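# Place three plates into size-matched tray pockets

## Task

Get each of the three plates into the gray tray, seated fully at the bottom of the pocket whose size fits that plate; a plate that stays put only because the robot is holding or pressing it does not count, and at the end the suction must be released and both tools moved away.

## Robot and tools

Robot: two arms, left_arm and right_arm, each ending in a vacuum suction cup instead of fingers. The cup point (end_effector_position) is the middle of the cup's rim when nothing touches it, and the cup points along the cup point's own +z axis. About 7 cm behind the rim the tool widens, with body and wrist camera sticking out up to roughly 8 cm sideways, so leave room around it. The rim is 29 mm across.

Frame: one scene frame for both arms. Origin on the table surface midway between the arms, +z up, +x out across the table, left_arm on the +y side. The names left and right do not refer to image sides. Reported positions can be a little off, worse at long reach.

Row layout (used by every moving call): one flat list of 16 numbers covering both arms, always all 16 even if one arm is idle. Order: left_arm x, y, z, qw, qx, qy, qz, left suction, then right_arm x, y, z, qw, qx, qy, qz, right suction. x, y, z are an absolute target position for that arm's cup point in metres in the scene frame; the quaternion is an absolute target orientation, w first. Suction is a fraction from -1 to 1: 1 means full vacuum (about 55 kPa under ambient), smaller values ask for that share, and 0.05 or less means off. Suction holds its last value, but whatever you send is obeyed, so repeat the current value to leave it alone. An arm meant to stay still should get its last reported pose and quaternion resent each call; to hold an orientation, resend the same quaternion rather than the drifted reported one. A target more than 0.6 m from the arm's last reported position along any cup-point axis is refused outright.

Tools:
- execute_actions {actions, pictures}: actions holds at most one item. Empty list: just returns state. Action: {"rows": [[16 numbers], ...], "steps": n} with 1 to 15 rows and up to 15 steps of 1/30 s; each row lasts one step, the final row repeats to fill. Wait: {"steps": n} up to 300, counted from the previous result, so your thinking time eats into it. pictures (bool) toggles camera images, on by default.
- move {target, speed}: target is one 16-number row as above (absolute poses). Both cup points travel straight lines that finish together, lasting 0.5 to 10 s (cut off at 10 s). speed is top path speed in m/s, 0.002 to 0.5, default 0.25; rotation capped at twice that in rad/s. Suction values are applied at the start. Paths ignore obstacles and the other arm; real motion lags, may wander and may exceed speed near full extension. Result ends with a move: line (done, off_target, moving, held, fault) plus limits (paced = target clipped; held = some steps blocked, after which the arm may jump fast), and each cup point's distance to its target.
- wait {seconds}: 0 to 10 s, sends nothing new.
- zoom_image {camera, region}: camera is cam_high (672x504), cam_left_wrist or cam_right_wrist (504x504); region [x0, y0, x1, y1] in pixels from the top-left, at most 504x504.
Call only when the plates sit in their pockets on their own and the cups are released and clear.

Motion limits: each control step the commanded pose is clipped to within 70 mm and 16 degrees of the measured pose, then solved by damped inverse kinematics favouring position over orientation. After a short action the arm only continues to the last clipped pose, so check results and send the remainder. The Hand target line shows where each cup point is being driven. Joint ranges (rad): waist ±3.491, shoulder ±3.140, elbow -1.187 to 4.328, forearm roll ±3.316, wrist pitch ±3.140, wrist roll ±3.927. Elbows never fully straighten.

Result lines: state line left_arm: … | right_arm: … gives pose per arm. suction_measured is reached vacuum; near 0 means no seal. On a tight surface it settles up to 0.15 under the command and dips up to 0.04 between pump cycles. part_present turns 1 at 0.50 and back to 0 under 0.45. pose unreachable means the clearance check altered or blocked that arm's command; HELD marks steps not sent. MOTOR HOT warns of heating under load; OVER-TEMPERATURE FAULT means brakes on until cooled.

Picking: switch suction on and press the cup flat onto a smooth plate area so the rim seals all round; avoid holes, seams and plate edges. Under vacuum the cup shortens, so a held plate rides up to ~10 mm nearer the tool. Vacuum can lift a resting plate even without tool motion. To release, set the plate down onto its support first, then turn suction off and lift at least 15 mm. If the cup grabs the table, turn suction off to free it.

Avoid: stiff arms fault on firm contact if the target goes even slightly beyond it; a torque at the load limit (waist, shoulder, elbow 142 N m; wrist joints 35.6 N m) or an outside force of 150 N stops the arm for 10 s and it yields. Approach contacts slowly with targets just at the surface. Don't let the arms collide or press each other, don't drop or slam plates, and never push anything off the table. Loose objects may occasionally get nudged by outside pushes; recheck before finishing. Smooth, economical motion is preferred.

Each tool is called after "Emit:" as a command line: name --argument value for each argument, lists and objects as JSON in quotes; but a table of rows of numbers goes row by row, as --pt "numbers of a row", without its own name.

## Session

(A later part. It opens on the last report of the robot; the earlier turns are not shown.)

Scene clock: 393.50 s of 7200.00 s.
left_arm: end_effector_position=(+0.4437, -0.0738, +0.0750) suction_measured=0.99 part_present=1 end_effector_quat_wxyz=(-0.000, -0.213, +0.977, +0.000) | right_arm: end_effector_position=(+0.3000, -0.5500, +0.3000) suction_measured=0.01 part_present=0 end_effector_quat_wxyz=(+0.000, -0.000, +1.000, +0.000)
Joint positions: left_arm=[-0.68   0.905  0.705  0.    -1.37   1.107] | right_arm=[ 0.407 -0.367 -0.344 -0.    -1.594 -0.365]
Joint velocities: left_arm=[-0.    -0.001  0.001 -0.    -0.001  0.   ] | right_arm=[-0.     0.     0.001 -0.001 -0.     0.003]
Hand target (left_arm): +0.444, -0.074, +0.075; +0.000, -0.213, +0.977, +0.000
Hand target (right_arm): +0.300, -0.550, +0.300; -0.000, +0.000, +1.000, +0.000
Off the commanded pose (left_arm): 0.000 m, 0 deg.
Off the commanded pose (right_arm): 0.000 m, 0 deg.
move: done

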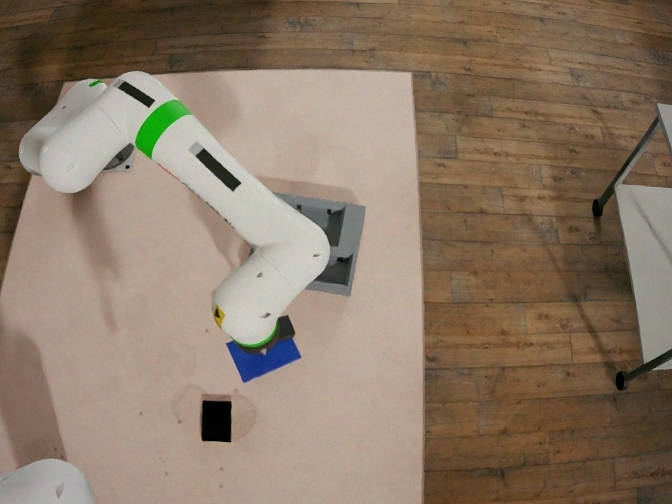

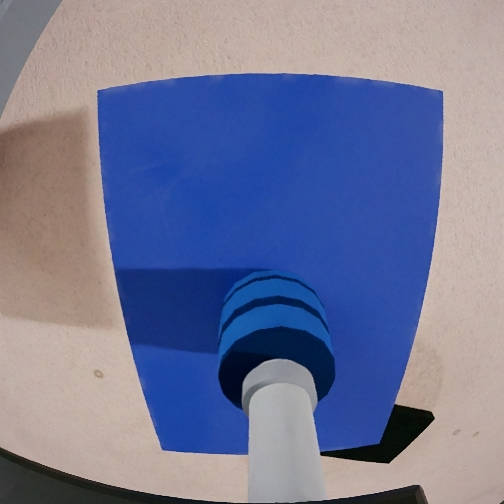

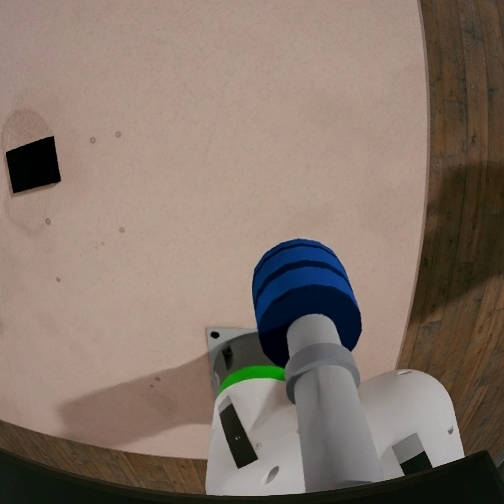

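Emit:
move --target '[0.5295,0.2436,0.07,0,0.0976,0.9952,0,1,0.30,-0.55,0.3,0,0,1,0,0]' --speed 0.25

Emit:
move --target '[0.5295,0.2436,0.038,0,0.0976,0.9952,0,1,0.30,-0.55,0.3,0,0,1,0,0]' --speed 0.05

Scene clock: 400.67 s of 7200.00 s.
left_arm: end_effector_position=(+0.5299, +0.2437, +0.0697) suction_measured=0.99 part_present=1 end_effector_quat_wxyz=(-0.000, +0.098, +0.995, +0.001) | right_arm: end_effector_position=(+0.3000, -0.5500, +0.3000) suction_measured=0.01 part_present=0 end_effector_quat_wxyz=(+0.000, +0.000, +1.000, +0.000)
Joint positions: left_arm=[-0.201  0.597  0.173 -0.001 -1.148  0.003] | right_arm=[ 0.407 -0.367 -0.344 -0.    -1.594 -0.365]
Joint velocities: left_arm=[ 0.002 -0.001 -0.001  0.001  0.001 -0.001] | right_arm=[-0.001 -0.    -0.001 -0.     0.    -0.001]
Hand target (left_arm): +0.530, +0.244, +0.070; -0.000, +0.098, +0.995, +0.001
Hand target (right_arm): +0.300, -0.550, +0.300; -0.000, +0.000, +1.000, +0.000
Off the commanded pose (left_arm): 0.001 m, 0 deg.
Off the commanded pose (right_arm): 0.000 m, 0 deg.
move: done

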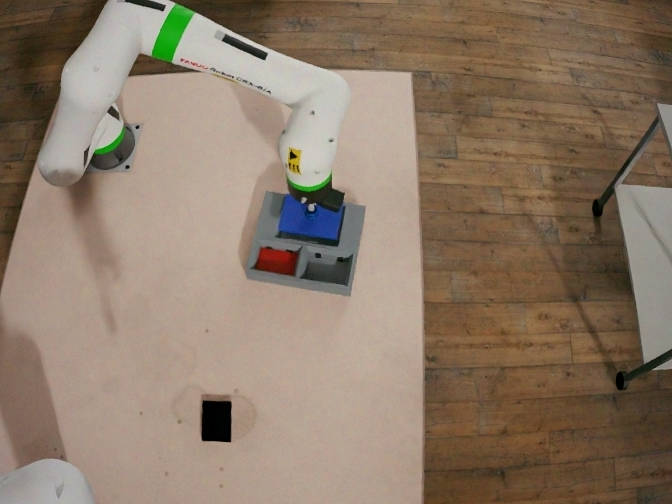

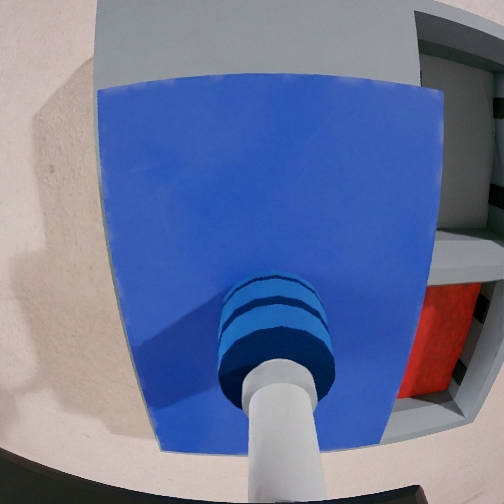

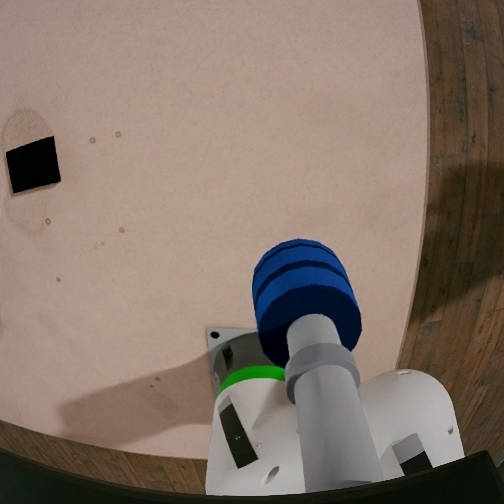

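Scene clock: 401.60 s of 7200.00 s.
left_arm: end_effector_position=(+0.5296, +0.2436, +0.0380) suction_measured=0.98 part_present=1 end_effector_quat_wxyz=(+0.000, +0.098, +0.995, -0.000) | right_arm: end_effector_position=(+0.3000, -0.5500, +0.3000) suction_measured=0.01 part_present=0 end_effector_quat_wxyz=(+0.000, +0.000, +1.000, +0.000)
Joint positions: left_arm=[-0.201  0.63   0.145  0.    -1.085  0.003] | right_arm=[ 0.407 -0.367 -0.344 -0.    -1.594 -0.365]
Joint velocities: left_arm=[-0.     0.001 -0.001  0.    -0.    -0.   ] | right_arm=[ 0.001 -0.    -0.    -0.     0.002  0.001]
Hand target (left_arm): +0.530, +0.244, +0.038; -0.000, +0.098, +0.995, -0.000
Hand target (right_arm): +0.300, -0.550, +0.300; -0.000, +0.000, +1.000, +0.000
Off the commanded pose (left_arm): 0.000 m, 0 deg.
Off the commanded pose (right_arm): 0.000 m, 0 deg.
move: done

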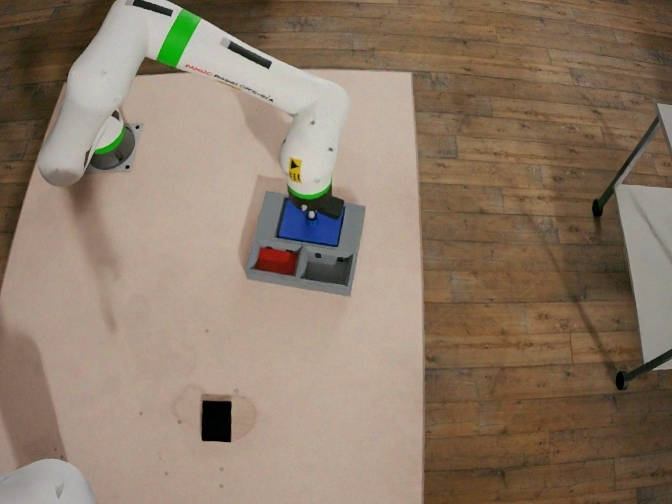

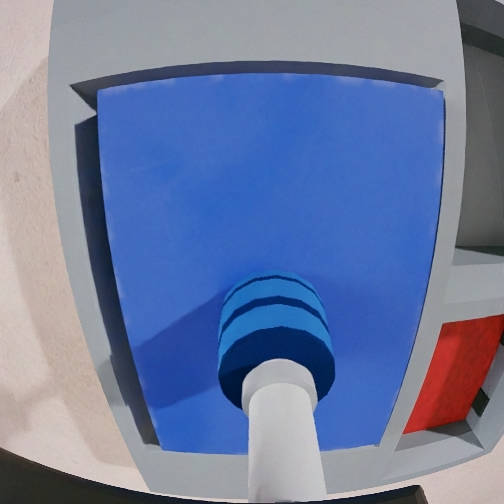

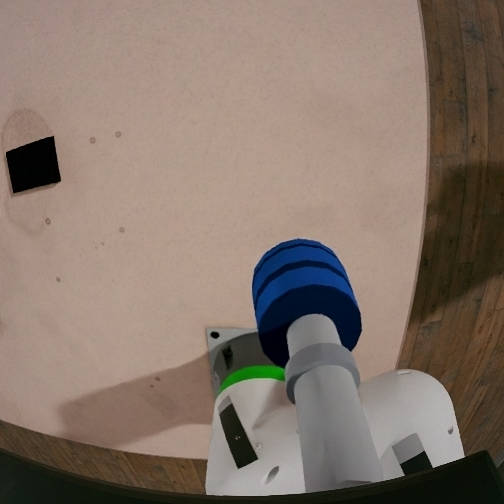

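Emit:
move --target '[0.5268,0.248,0.035,0,0.0932,0.9956,0,1,0.30,-0.55,0.3,0,0,1,0,0]' --speed 0.02

Scene clock: 411.40 s of 7200.00 s.
left_arm: end_effector_position=(+0.5268, +0.2480, +0.0350) suction_measured=0.98 part_present=1 end_effector_quat_wxyz=(-0.000, +0.093, +0.996, +0.000) | right_arm: end_effector_position=(+0.3000, -0.5500, +0.3000) suction_measured=0.01 part_present=0 end_effector_quat_wxyz=(+0.000, +0.000, +1.000, +0.000)
Joint positions: left_arm=[-0.195  0.624  0.127 -0.    -1.073  0.006] | right_arm=[ 0.407 -0.367 -0.344 -0.    -1.594 -0.365]
Joint velocities: left_arm=[ 0.001 -0.    -0.    -0.     0.     0.   ] | right_arm=[ 0.002  0.     0.     0.001  0.    -0.002]
Hand target (left_arm): +0.527, +0.248, +0.035; -0.000, +0.093, +0.996, +0.000
Hand target (right_arm): +0.300, -0.550, +0.300; -0.000, +0.000, +1.000, +0.000
Off the commanded pose (left_arm): 0.000 m, 0 deg.
Off the commanded pose (right_arm): 0.000 m, 0 deg.
move: done

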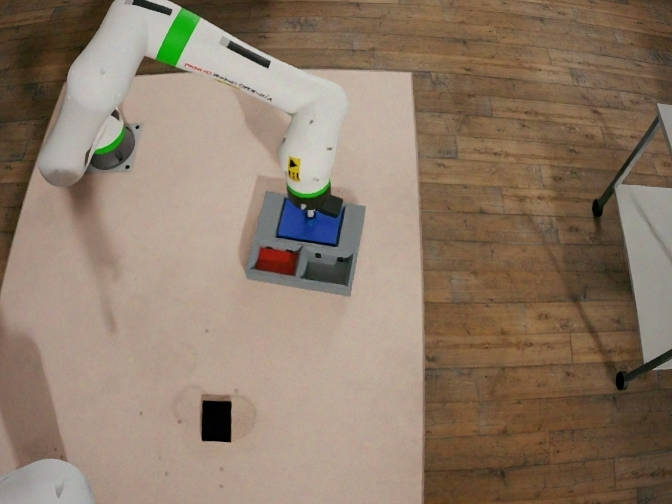

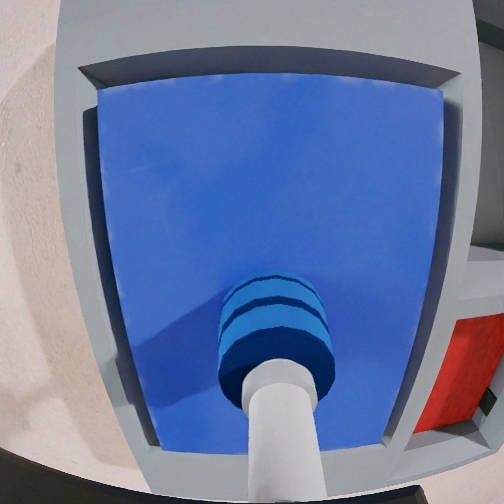

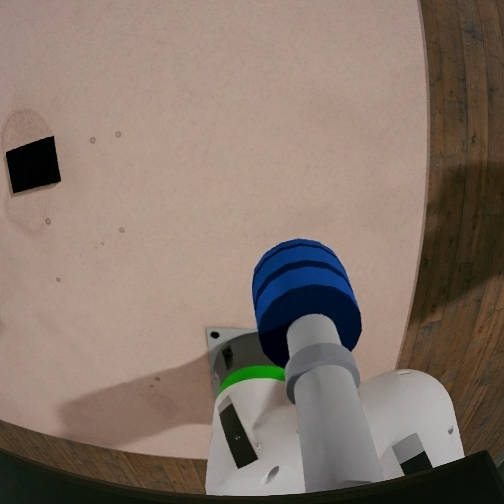

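Emit:
move --target '[0.5269,0.2486,0.029,0,0.0972,0.9953,0,1,0.30,-0.55,0.3,0,0,1,0,0]' --speed 0.015

Scene clock: 417.13 s of 7200.00 s.
left_arm: end_effector_position=(+0.5269, +0.2486, +0.0290) suction_measured=0.96 part_present=1 end_effector_quat_wxyz=(+0.000, +0.097, +0.995, +0.000) | right_arm: end_effector_position=(+0.3000, -0.5500, +0.3000) suction_measured=0.01 part_present=0 end_effector_quat_wxyz=(+0.000, +0.000, +1.000, +0.000)
Joint positions: left_arm=[-0.194  0.631  0.122 -0.    -1.062 -0.003] | right_arm=[ 0.407 -0.367 -0.344 -0.    -1.594 -0.365]
Joint velocities: left_arm=[ 0.     0.001  0.001 -0.    -0.001 -0.   ] | right_arm=[-0.     0.     0.    -0.001 -0.    -0.   ]
Hand target (left_arm): +0.527, +0.249, +0.029; -0.000, +0.097, +0.995, -0.000
Hand target (right_arm): +0.300, -0.550, +0.300; -0.000, +0.000, +1.000, +0.000
Off the commanded pose (left_arm): 0.000 m, 0 deg.
Off the commanded pose (right_arm): 0.000 m, 0 deg.
move: done

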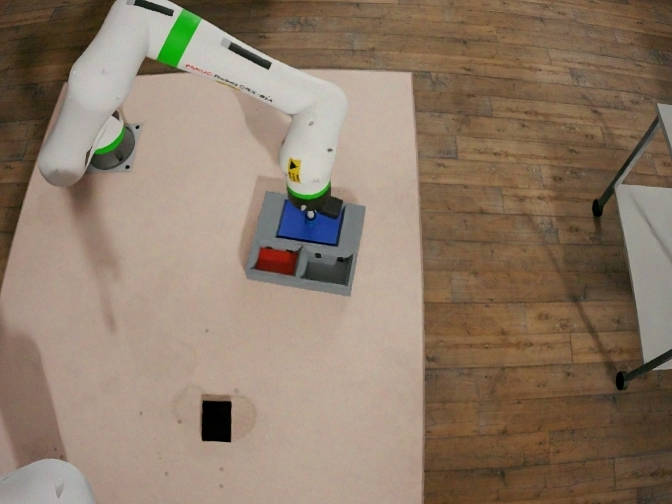

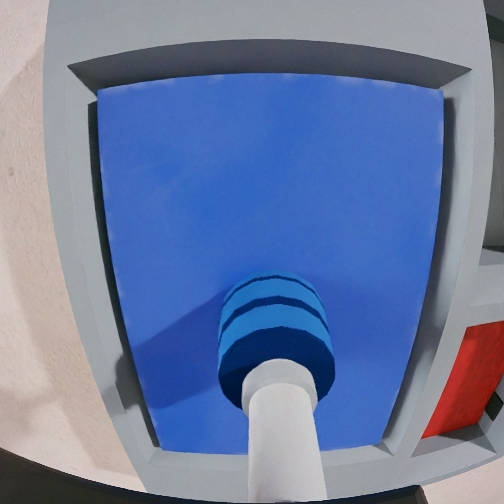

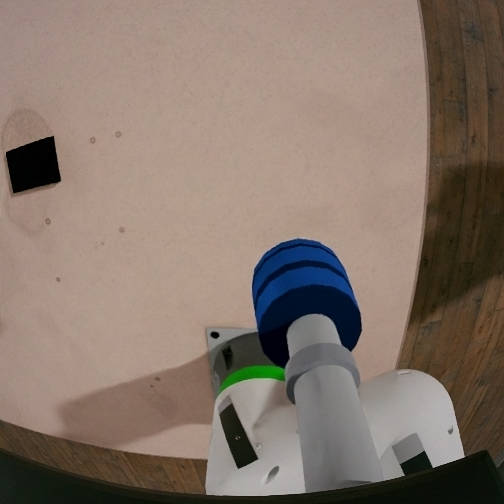

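Looks centered. Lowering.

Emit:
move --target '[0.5269,0.2486,0.018,0,0.0972,0.9953,0,1,0.30,-0.55,0.3,0,0,1,0,0]' --speed 0.012

Scene clock: 421.20 s of 7200.00 s.
left_arm: end_effector_position=(+0.5269, +0.2486, +0.0180) suction_measured=0.99 part_present=1 end_effector_quat_wxyz=(+0.000, +0.097, +0.995, -0.000) | right_arm: end_effector_position=(+0.3000, -0.5500, +0.3000) suction_measured=0.01 part_present=0 end_effector_quat_wxyz=(+0.000, +0.000, +1.000, +0.000)
Joint positions: left_arm=[-0.194  0.645  0.115  0.    -1.041 -0.003] | right_arm=[ 0.407 -0.367 -0.344 -0.    -1.594 -0.365]
Joint velocities: left_arm=[ 0.001  0.001  0.    -0.    -0.    -0.   ] | right_arm=[-0.  0. -0.  0. -0. -0.]
Hand target (left_arm): +0.527, +0.249, +0.018; -0.000, +0.097, +0.995, -0.000
Hand target (right_arm): +0.300, -0.550, +0.300; -0.000, +0.000, +1.000, +0.000
Off the commanded pose (left_arm): 0.000 m, 0 deg.
Off the commanded pose (right_arm): 0.000 m, 0 deg.
move: done

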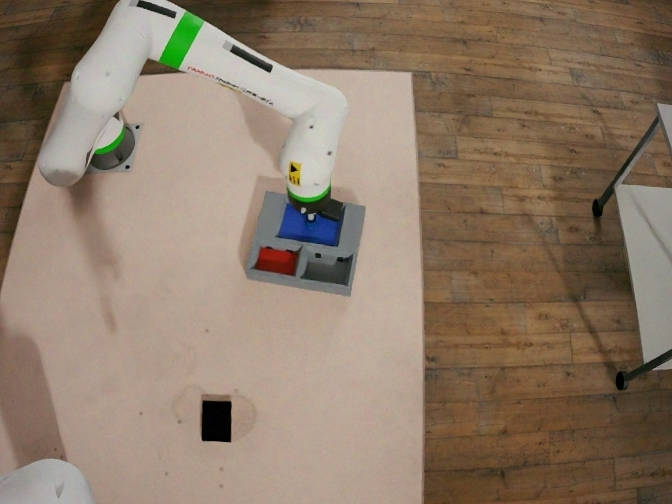

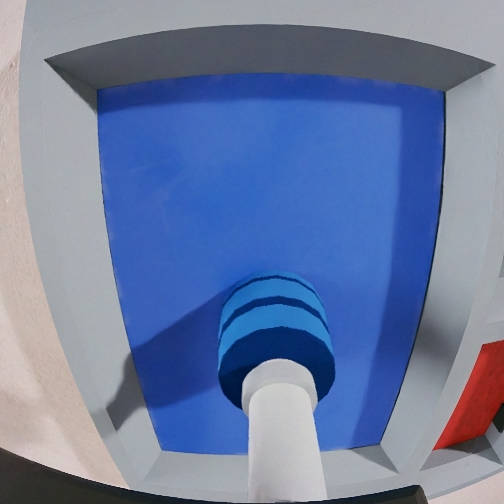

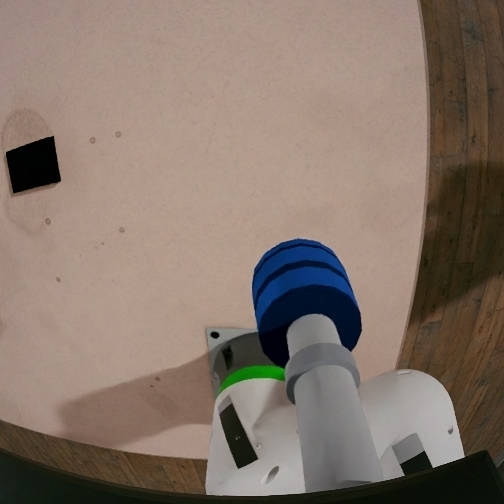

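Emit:
move --target '[0.5269,0.2486,0.008,0,0.0972,0.9953,0,1,0.30,-0.55,0.3,0,0,1,0,0]' --speed 0.01

Emit:
zoom_image --camera "cam_left_wrist" --region '[200, 50, 490, 310]'

Scene clock: 428.67 s of 7200.00 s.
left_arm: end_effector_position=(+0.5269, +0.2486, +0.0080) suction_measured=0.99 part_present=1 end_effector_quat_wxyz=(+0.000, +0.097, +0.995, -0.000) | right_arm: end_effector_position=(+0.3000, -0.5500, +0.3000) suction_measured=0.01 part_present=0 end_effector_quat_wxyz=(+0.000, +0.000, +1.000, +0.000)
Joint positions: left_arm=[-0.194  0.657  0.109  0.    -1.023 -0.003] | right_arm=[ 0.407 -0.367 -0.344 -0.    -1.594 -0.365]
Joint velocities: left_arm=[-0.001  0.     0.     0.     0.     0.   ] | right_arm=[ 0.    -0.     0.001  0.     0.001  0.001]
Hand target (left_arm): +0.527, +0.249, +0.008; -0.000, +0.097, +0.995, -0.000
Hand target (right_arm): +0.300, -0.550, +0.300; -0.000, +0.000, +1.000, +0.000
Off the commanded pose (left_arm): 0.000 m, 0 deg.
Off the commanded pose (right_arm): 0.000 m, 0 deg.
move: done

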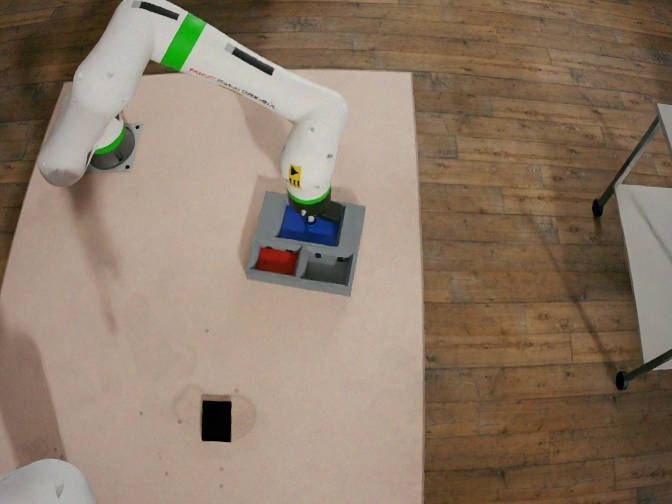

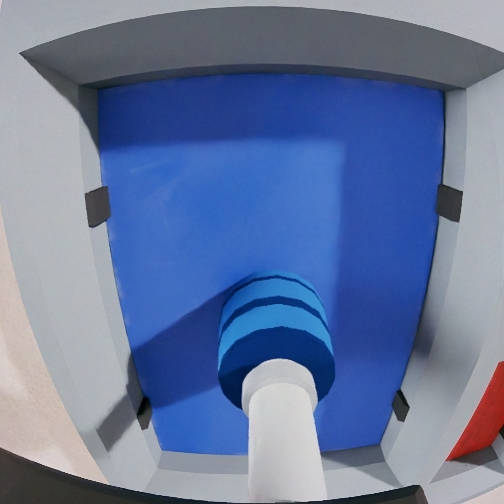

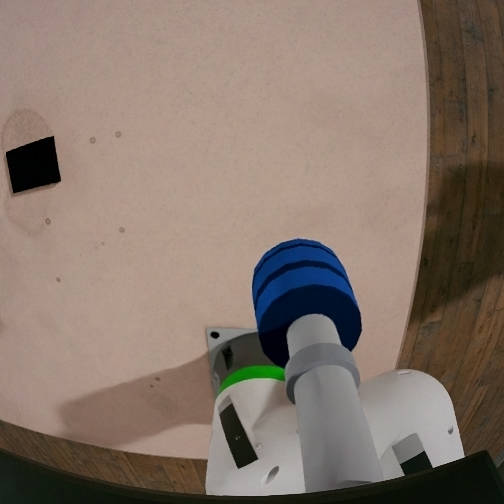

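Region (200, 50, 490, 310) of cam_left_wrist's 504x504 image, scaled by 1.738, with more detail than that image has; it fills the top 452 rows of this view, and the rest is white.

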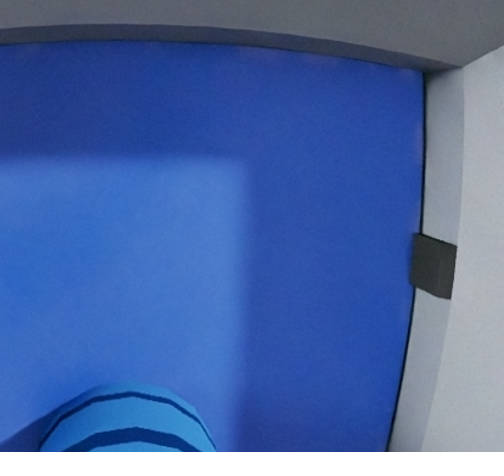

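Emit:
move --target '[0.5269,0.2486,0.0068,0,0.0972,0.9953,0,1,0.30,-0.55,0.3,0,0,1,0,0]' --speed 0.003

Emit:
zoom_image --camera "cam_left_wrist" --region '[200, 50, 490, 310]'

Scene clock: 435.60 s of 7200.00 s.
left_arm: end_effector_position=(+0.5269, +0.2486, +0.0068) suction_measured=0.99 part_present=1 end_effector_quat_wxyz=(+0.000, +0.097, +0.995, -0.000) | right_arm: end_effector_position=(+0.3000, -0.5500, +0.3000) suction_measured=0.01 part_present=0 end_effector_quat_wxyz=(+0.000, +0.000, +1.000, +0.000)
Joint positions: left_arm=[-0.194  0.659  0.108  0.    -1.02  -0.003] | right_arm=[ 0.407 -0.367 -0.344 -0.    -1.594 -0.365]
Joint velocities: left_arm=[ 0.    -0.001  0.    -0.     0.001  0.   ] | right_arm=[-0.    -0.    -0.     0.001  0.     0.001]
Hand target (left_arm): +0.527, +0.249, +0.007; -0.000, +0.097, +0.995, -0.000
Hand target (right_arm): +0.300, -0.550, +0.300; -0.000, -0.000, +1.000, +0.000
Off the commanded pose (left_arm): 0.000 m, 0 deg.
Off the commanded pose (right_arm): 0.000 m, 0 deg.
move: done

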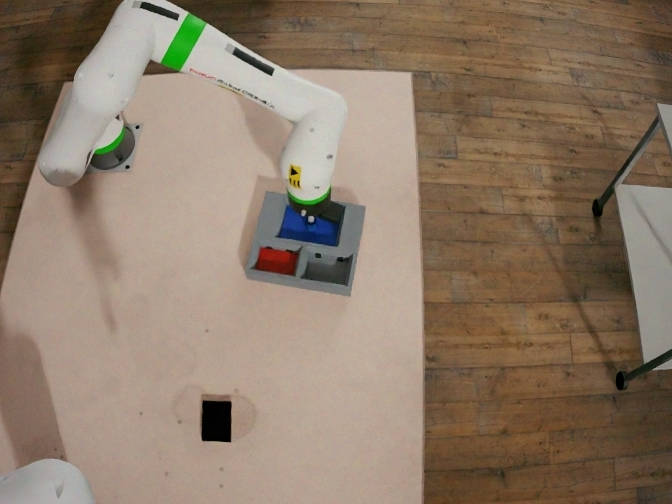

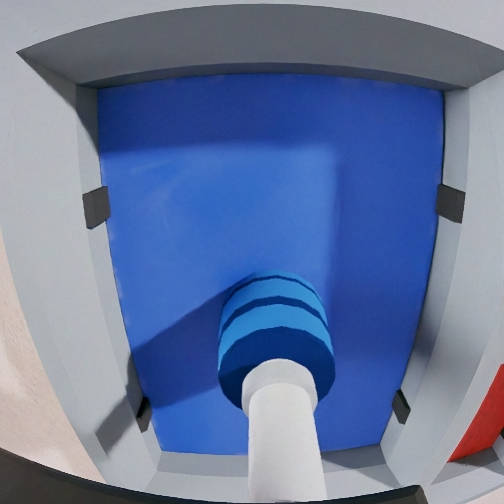

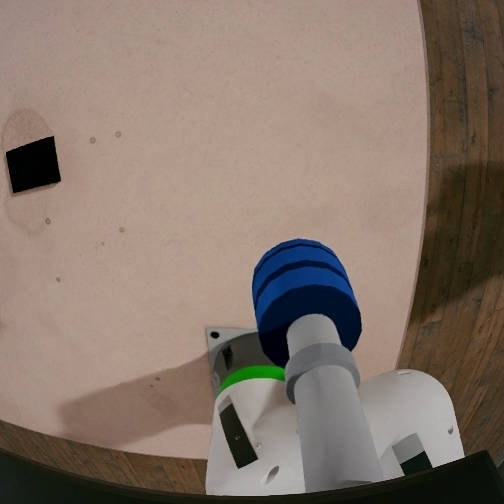

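Region (200, 50, 490, 310) of cam_left_wrist's 504x504 image, scaled by 1.738, with more detail than that image has; it fills the top 452 rows of this view, and the rest is white.

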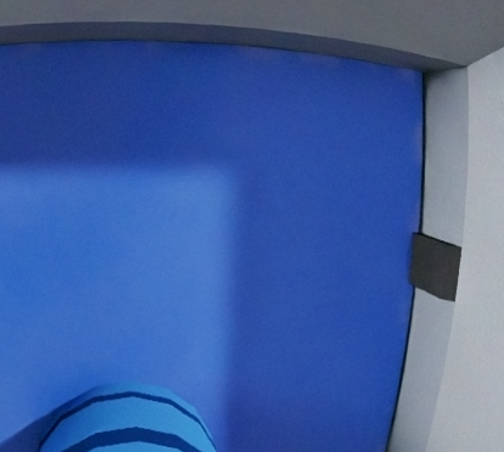

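Emit:
move --target '[0.5269,0.2486,0.0056,0,0.0972,0.9953,0,1,0.30,-0.55,0.3,0,0,1,0,0]' --speed 0.003

Emit:
zoom_image --camera "cam_left_wrist" --region '[200, 50, 490, 310]'

Scene clock: 441.63 s of 7200.00 s.
left_arm: end_effector_position=(+0.5269, +0.2486, +0.0057) suction_measured=0.98 part_present=1 end_effector_quat_wxyz=(+0.000, +0.097, +0.995, -0.000) | right_arm: end_effector_position=(+0.3000, -0.5500, +0.3000) suction_measured=0.01 part_present=0 end_effector_quat_wxyz=(+0.000, +0.000, +1.000, +0.000)
Joint positions: left_arm=[-0.194  0.66   0.108  0.    -1.018 -0.003] | right_arm=[ 0.407 -0.367 -0.344 -0.    -1.594 -0.365]
Joint velocities: left_arm=[-0.     0.     0.001 -0.     0.002 -0.   ] | right_arm=[ 0.    -0.     0.001  0.001 -0.001 -0.   ]
Hand target (left_arm): +0.527, +0.249, +0.006; -0.000, +0.097, +0.995, -0.000
Hand target (right_arm): +0.300, -0.550, +0.300; -0.000, -0.000, +1.000, +0.000
Off the commanded pose (left_arm): 0.000 m, 0 deg.
Off the commanded pose (right_arm): 0.000 m, 0 deg.
move: done

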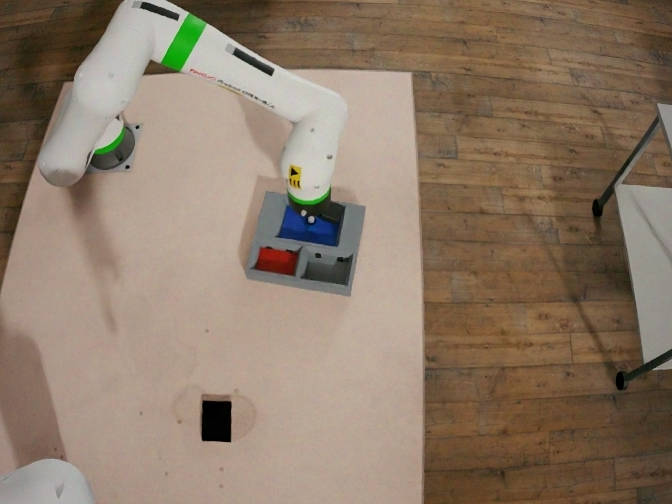

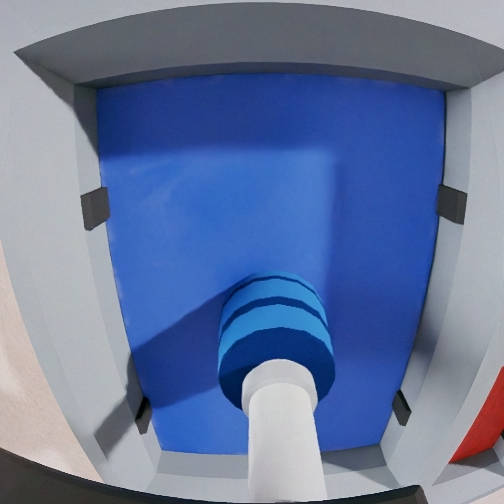

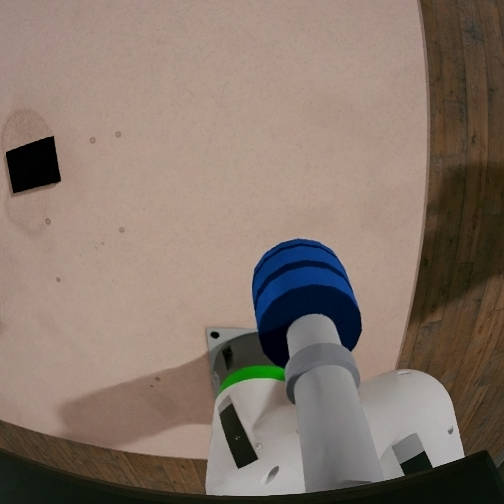

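Region (200, 50, 490, 310) of cam_left_wrist's 504x504 image, scaled by 1.738, with more detail than that image has; it fills the top 452 rows of this view, and the rest is white.

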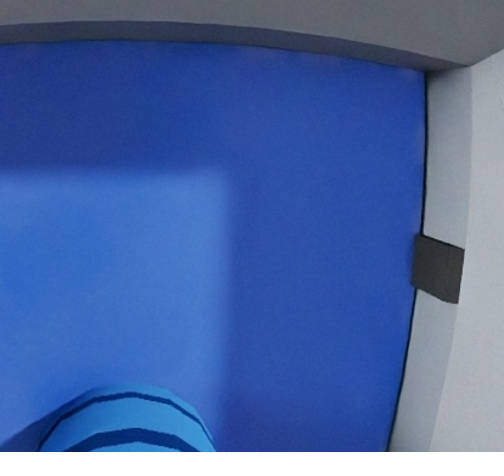

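Emit:
execute_actions --actions '[{"rows":[[0.5269,0.2486,0.0054,0,0.0972,0.9953,0,1,0.30,-0.55,0.3,0,0,1,0,0],[0.5269,0.2486,0.0053,0,0.0972,0.9953,0,1,0.30,-0.55,0.3,0,0,1,0,0],[0.5269,0.2486,0.0053,0,0.0972,0.9953,0,1,0.30,-0.55,0.3,0,0,1,0,0],[0.5269,0.2486,0.0053,0,0.0972,0.9953,0,1,0.30,-0.55,0.3,0,0,1,0,0],[0.5269,0.2486,0.0053,0,0.0972,0.9953,0,0,0.30,-0.55,0.3,0,0,1,0,0]],"steps":10}]' --pictures false

Emit:
move --target '[0.5269,0.2486,0.07,0,0.0972,0.9953,0,0,0.30,-0.55,0.3,0,0,1,0,0]' --speed 0.15

Emit:
move --target '[0.5644,0.1317,0.07,0,0.0972,0.9953,0,0,0.30,-0.55,0.3,0,0,1,0,0]' --speed 0.3

Scene clock: 451.83 s of 7200.00 s.
left_arm: end_effector_position=(+0.5269, +0.2486, +0.0054) suction_measured=0.00 part_present=0 end_effector_quat_wxyz=(+0.000, +0.097, +0.995, -0.000) | right_arm: end_effector_position=(+0.3000, -0.5500, +0.3000) suction_measured=0.01 part_present=0 end_effector_quat_wxyz=(+0.000, -0.000, +1.000, +0.000)
Joint positions: left_arm=[-0.194  0.66   0.107  0.    -1.018 -0.003] | right_arm=[ 0.407 -0.367 -0.344 -0.    -1.594 -0.365]
Joint velocities: left_arm=[ 0.     0.002 -0.     0.    -0.001 -0.   ] | right_arm=[-0.002  0.     0.     0.001 -0.001 -0.001]
Hand target (left_arm): +0.527, +0.249, +0.005; -0.000, +0.097, +0.995, -0.000
Hand target (right_arm): +0.300, -0.550, +0.300; -0.000, +0.000, +1.000, +0.000
Off the commanded pose (left_arm): 0.000 m, 0 deg.
Off the commanded pose (right_arm): 0.000 m, 0 deg.
Steps of this call (steps 1 to 296: nothing new was sent; steps 297 to 306: all 10 steps of this action). Readings (end_effector_position | what the end effector reports):
297: left_arm (+0.5269, +0.2486, +0.0056) | right_arm (+0.3000, -0.5500, +0.3000) | left_arm suction_measured=0.98 part_present=1 | right_arm suction_measured=0.01 part_present=0
298: left_arm (+0.5269, +0.2486, +0.0056) | right_arm (+0.3000, -0.5500, +0.3000) | left_arm suction_measured=0.98 part_present=1 | right_arm suction_measured=0.01 part_present=0
300: left_arm (+0.5269, +0.2486, +0.0054) | right_arm (+0.3000, -0.5500, +0.3000) | left_arm suction_measured=0.98 part_present=1 | right_arm suction_measured=0.01 part_present=0
304: left_arm (+0.5270, +0.2486, +0.0054) | right_arm (+0.3000, -0.5500, +0.3000) | left_arm suction_measured=0.00 part_present=0 | right_arm suction_measured=0.01 part_present=0
306: the state above

Scene clock: 452.87 s of 7200.00 s.
left_arm: end_effector_position=(+0.5267, +0.2487, +0.0700) suction_measured=0.00 part_present=0 end_effector_quat_wxyz=(-0.000, +0.097, +0.995, +0.000) | right_arm: end_effector_position=(+0.3000, -0.5500, +0.3000) suction_measured=0.01 part_present=0 end_effector_quat_wxyz=(+0.000, +0.000, +1.000, +0.000)
Joint positions: left_arm=[-0.194  0.585  0.155 -0.    -1.141 -0.003] | right_arm=[ 0.407 -0.367 -0.344 -0.    -1.594 -0.365]
Joint velocities: left_arm=[-0.001 -0.001  0.    -0.001 -0.001 -0.   ] | right_arm=[ 0.     0.    -0.     0.     0.002  0.001]
Hand target (left_arm): +0.527, +0.249, +0.070; +0.000, +0.097, +0.995, +0.000
Hand target (right_arm): +0.300, -0.550, +0.300; -0.000, -0.000, +1.000, +0.000
Off the commanded pose (left_arm): 0.000 m, 0 deg.
Off the commanded pose (right_arm): 0.000 m, 0 deg.
move: done

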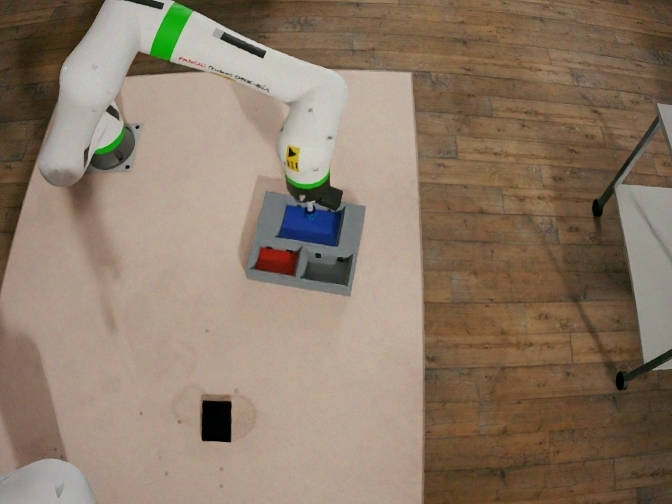

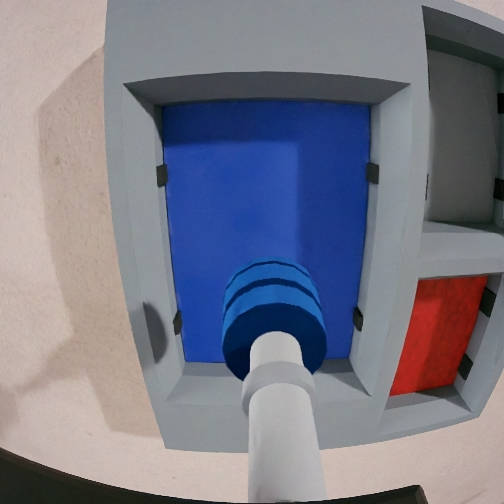

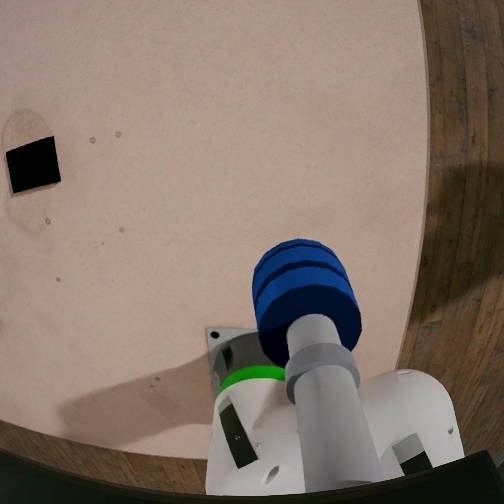

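Scene clock: 453.77 s of 7200.00 s.
left_arm: end_effector_position=(+0.5642, +0.1316, +0.0702) suction_measured=0.00 part_present=0 end_effector_quat_wxyz=(+0.000, +0.097, +0.995, -0.000) | right_arm: end_effector_position=(+0.3000, -0.5500, +0.3000) suction_measured=0.01 part_present=0 end_effector_quat_wxyz=(+0.000, +0.000, +1.000, +0.000)
Joint positions: left_arm=[-0.349  0.796  0.504  0.    -1.278  0.153] | right_arm=[ 0.407 -0.367 -0.344 -0.    -1.594 -0.365]
Joint velocities: left_arm=[-0.001  0.002  0.003 -0.    -0.001  0.   ] | right_arm=[-0.    -0.    -0.001  0.002 -0.    -0.   ]
Hand target (left_arm): +0.564, +0.132, +0.070; +0.000, +0.097, +0.995, -0.000
Hand target (right_arm): +0.300, -0.550, +0.300; -0.000, -0.000, +1.000, +0.000
Off the commanded pose (left_arm): 0.000 m, 0 deg.
Off the commanded pose (right_arm): 0.000 m, 0 deg.
move: done

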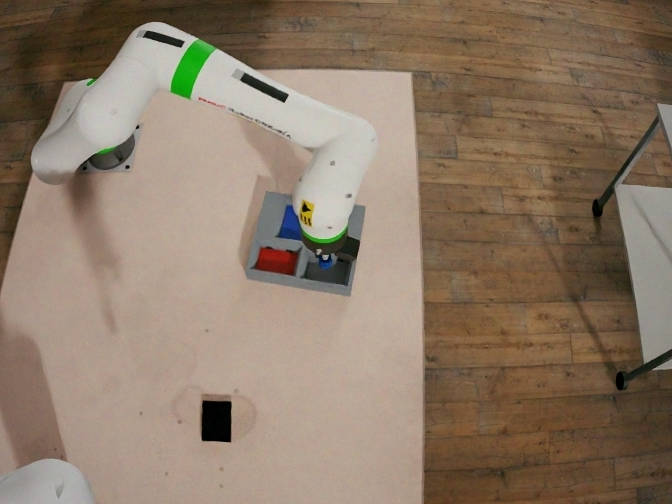

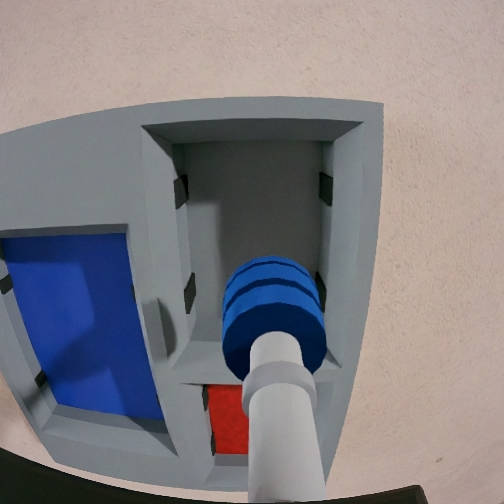

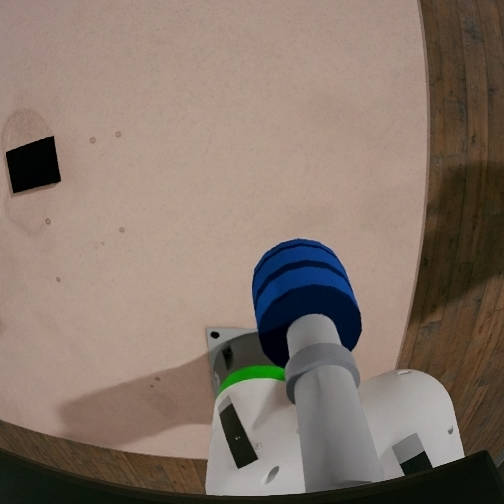

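Emit:
move --target '[0.344,-0.205,0.07,0,0.7071,0.7071,0,0,0.30,-0.55,0.3,0,0,1,0,0]' --speed 0.35

Scene clock: 475.20 s of 7200.00 s.
left_arm: end_effector_position=(+0.3436, -0.2050, +0.0702) suction_measured=0.00 part_present=0 end_effector_quat_wxyz=(+0.001, +0.707, +0.707, -0.001) | right_arm: end_effector_position=(+0.3000, -0.5500, +0.3000) suction_measured=0.01 part_present=0 end_effector_quat_wxyz=(+0.000, +0.000, +1.000, -0.000)
Joint positions: left_arm=[-0.892  1.092  1.031  0.001 -1.508 -0.68 ] | right_arm=[ 0.407 -0.367 -0.344  0.    -1.594 -0.365]
Joint velocities: left_arm=[-0.     0.003  0.006 -0.    -0.005 -0.   ] | right_arm=[ 0.001  0.     0.     0.    -0.001  0.001]
Hand target (left_arm): +0.344, -0.205, +0.070; +0.001, +0.707, +0.707, -0.001
Hand target (right_arm): +0.300, -0.550, +0.300; -0.000, +0.000, +1.000, +0.000
Off the commanded pose (left_arm): 0.000 m, 0 deg.
Off the commanded pose (right_arm): 0.000 m, 0 deg.
After step 90, 15.97 s passed at rest.
move: done

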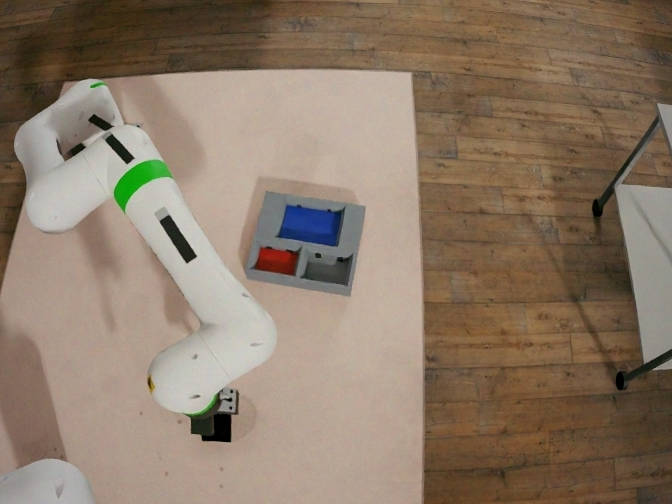

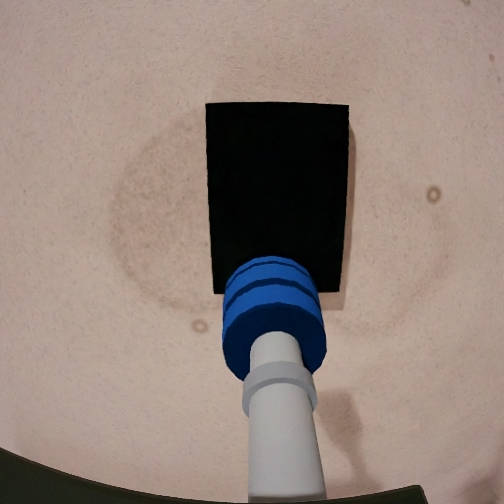

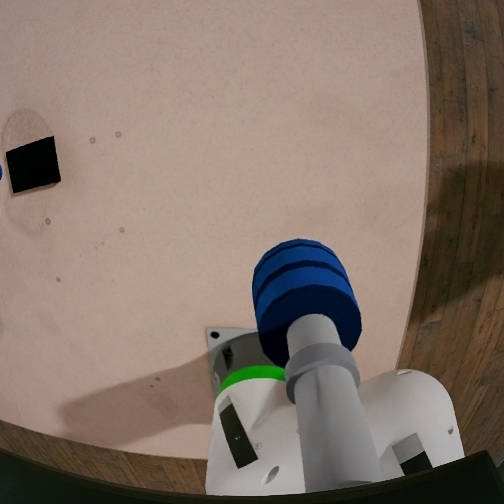

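Emit:
move --target '[0.3397,-0.2251,0.022,0,0.712,0.7022,0,0,0.30,-0.55,0.3,0,0,1,0,0]' --speed 0.08

Scene clock: 489.10 s of 7200.00 s.
left_arm: end_effector_position=(+0.3398, -0.2252, +0.0221) suction_measured=0.00 part_present=0 end_effector_quat_wxyz=(+0.000, +0.712, +0.702, -0.000) | right_arm: end_effector_position=(+0.3000, -0.5500, +0.3000) suction_measured=0.01 part_present=0 end_effector_quat_wxyz=(-0.000, +0.000, +1.000, +0.000)
Joint positions: left_arm=[-0.912  1.193  1.108  0.    -1.485 -0.675] | right_arm=[ 0.407 -0.367 -0.344 -0.    -1.594 -0.365]
Joint velocities: left_arm=[ 0.     0.002  0.002 -0.    -0.003 -0.   ] | right_arm=[-0.001 -0.     0.     0.001  0.     0.002]
Hand target (left_arm): +0.340, -0.225, +0.022; +0.000, +0.712, +0.702, -0.000
Hand target (right_arm): +0.300, -0.550, +0.300; -0.000, -0.000, +1.000, +0.000
Off the commanded pose (left_arm): 0.000 m, 0 deg.
Off the commanded pose (right_arm): 0.000 m, 0 deg.
After step 90, 9.93 s passed at rest.
move: done

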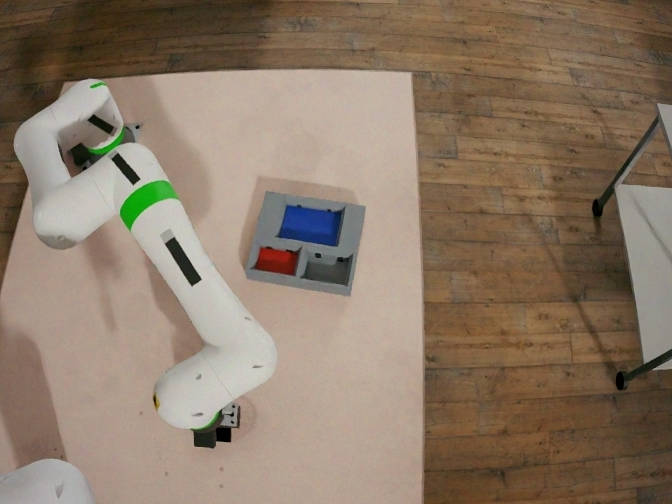

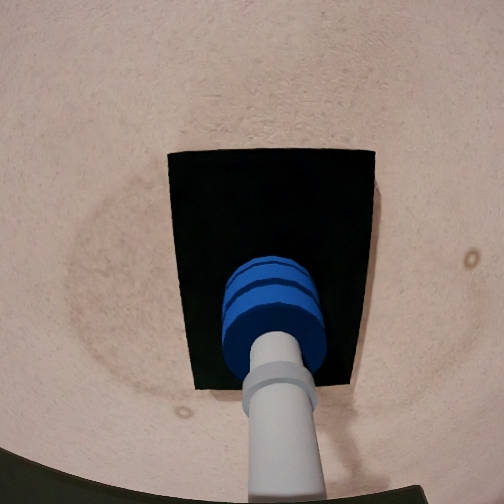

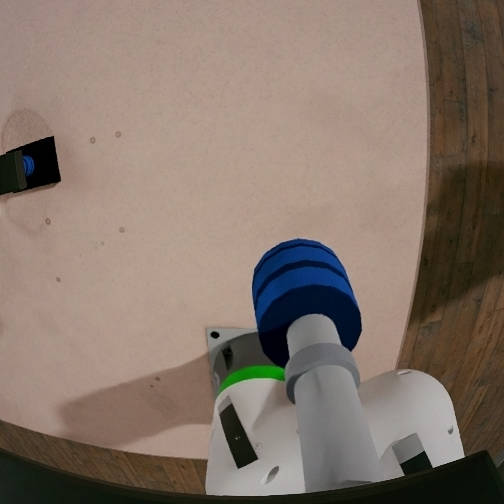

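Well aligned. Grip.

Emit:
move --target '[0.3393,-0.2251,0.008,0,0.712,0.7022,0,1,0.30,-0.55,0.3,0,0,1,0,0]' --speed 0.025

Scene clock: 494.43 s of 7200.00 s.
left_arm: end_effector_position=(+0.3393, -0.2251, +0.0080) suction_measured=0.48 part_present=0 end_effector_quat_wxyz=(+0.000, +0.712, +0.702, +0.000) | right_arm: end_effector_position=(+0.3000, -0.5500, +0.3000) suction_measured=0.01 part_present=0 end_effector_quat_wxyz=(-0.000, -0.000, +1.000, -0.000)
Joint positions: left_arm=[-0.913  1.199  1.087 -0.    -1.458 -0.674] | right_arm=[ 0.407 -0.367 -0.344  0.    -1.594 -0.365]
Joint velocities: left_arm=[-0.001  0.    -0.001 -0.     0.001 -0.   ] | right_arm=[-0.001 -0.    -0.     0.    -0.     0.001]
Hand target (left_arm): +0.339, -0.225, +0.008; -0.000, +0.712, +0.702, -0.000
Hand target (right_arm): +0.300, -0.550, +0.300; -0.000, -0.000, +1.000, +0.000
Off the commanded pose (left_arm): 0.000 m, 0 deg.
Off the commanded pose (right_arm): 0.000 m, 0 deg.
After step 90, 1.53 s passed at rest.
move: done

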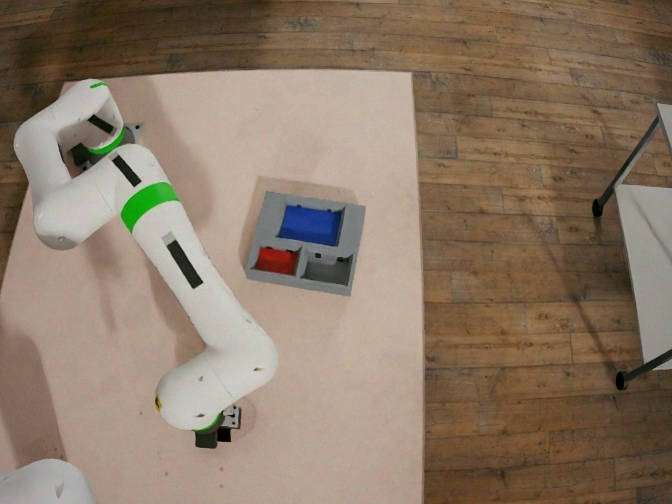

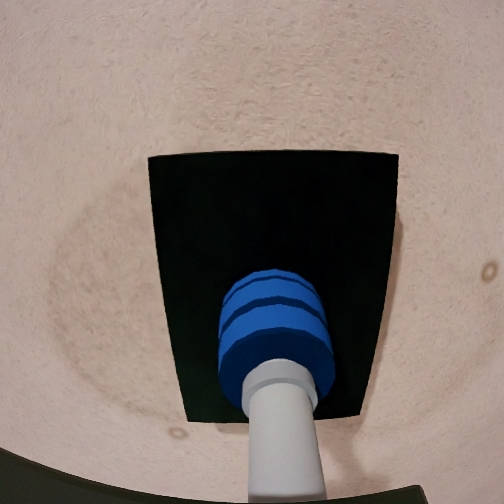

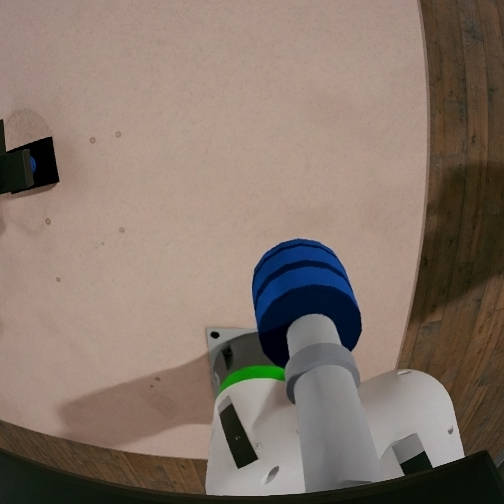

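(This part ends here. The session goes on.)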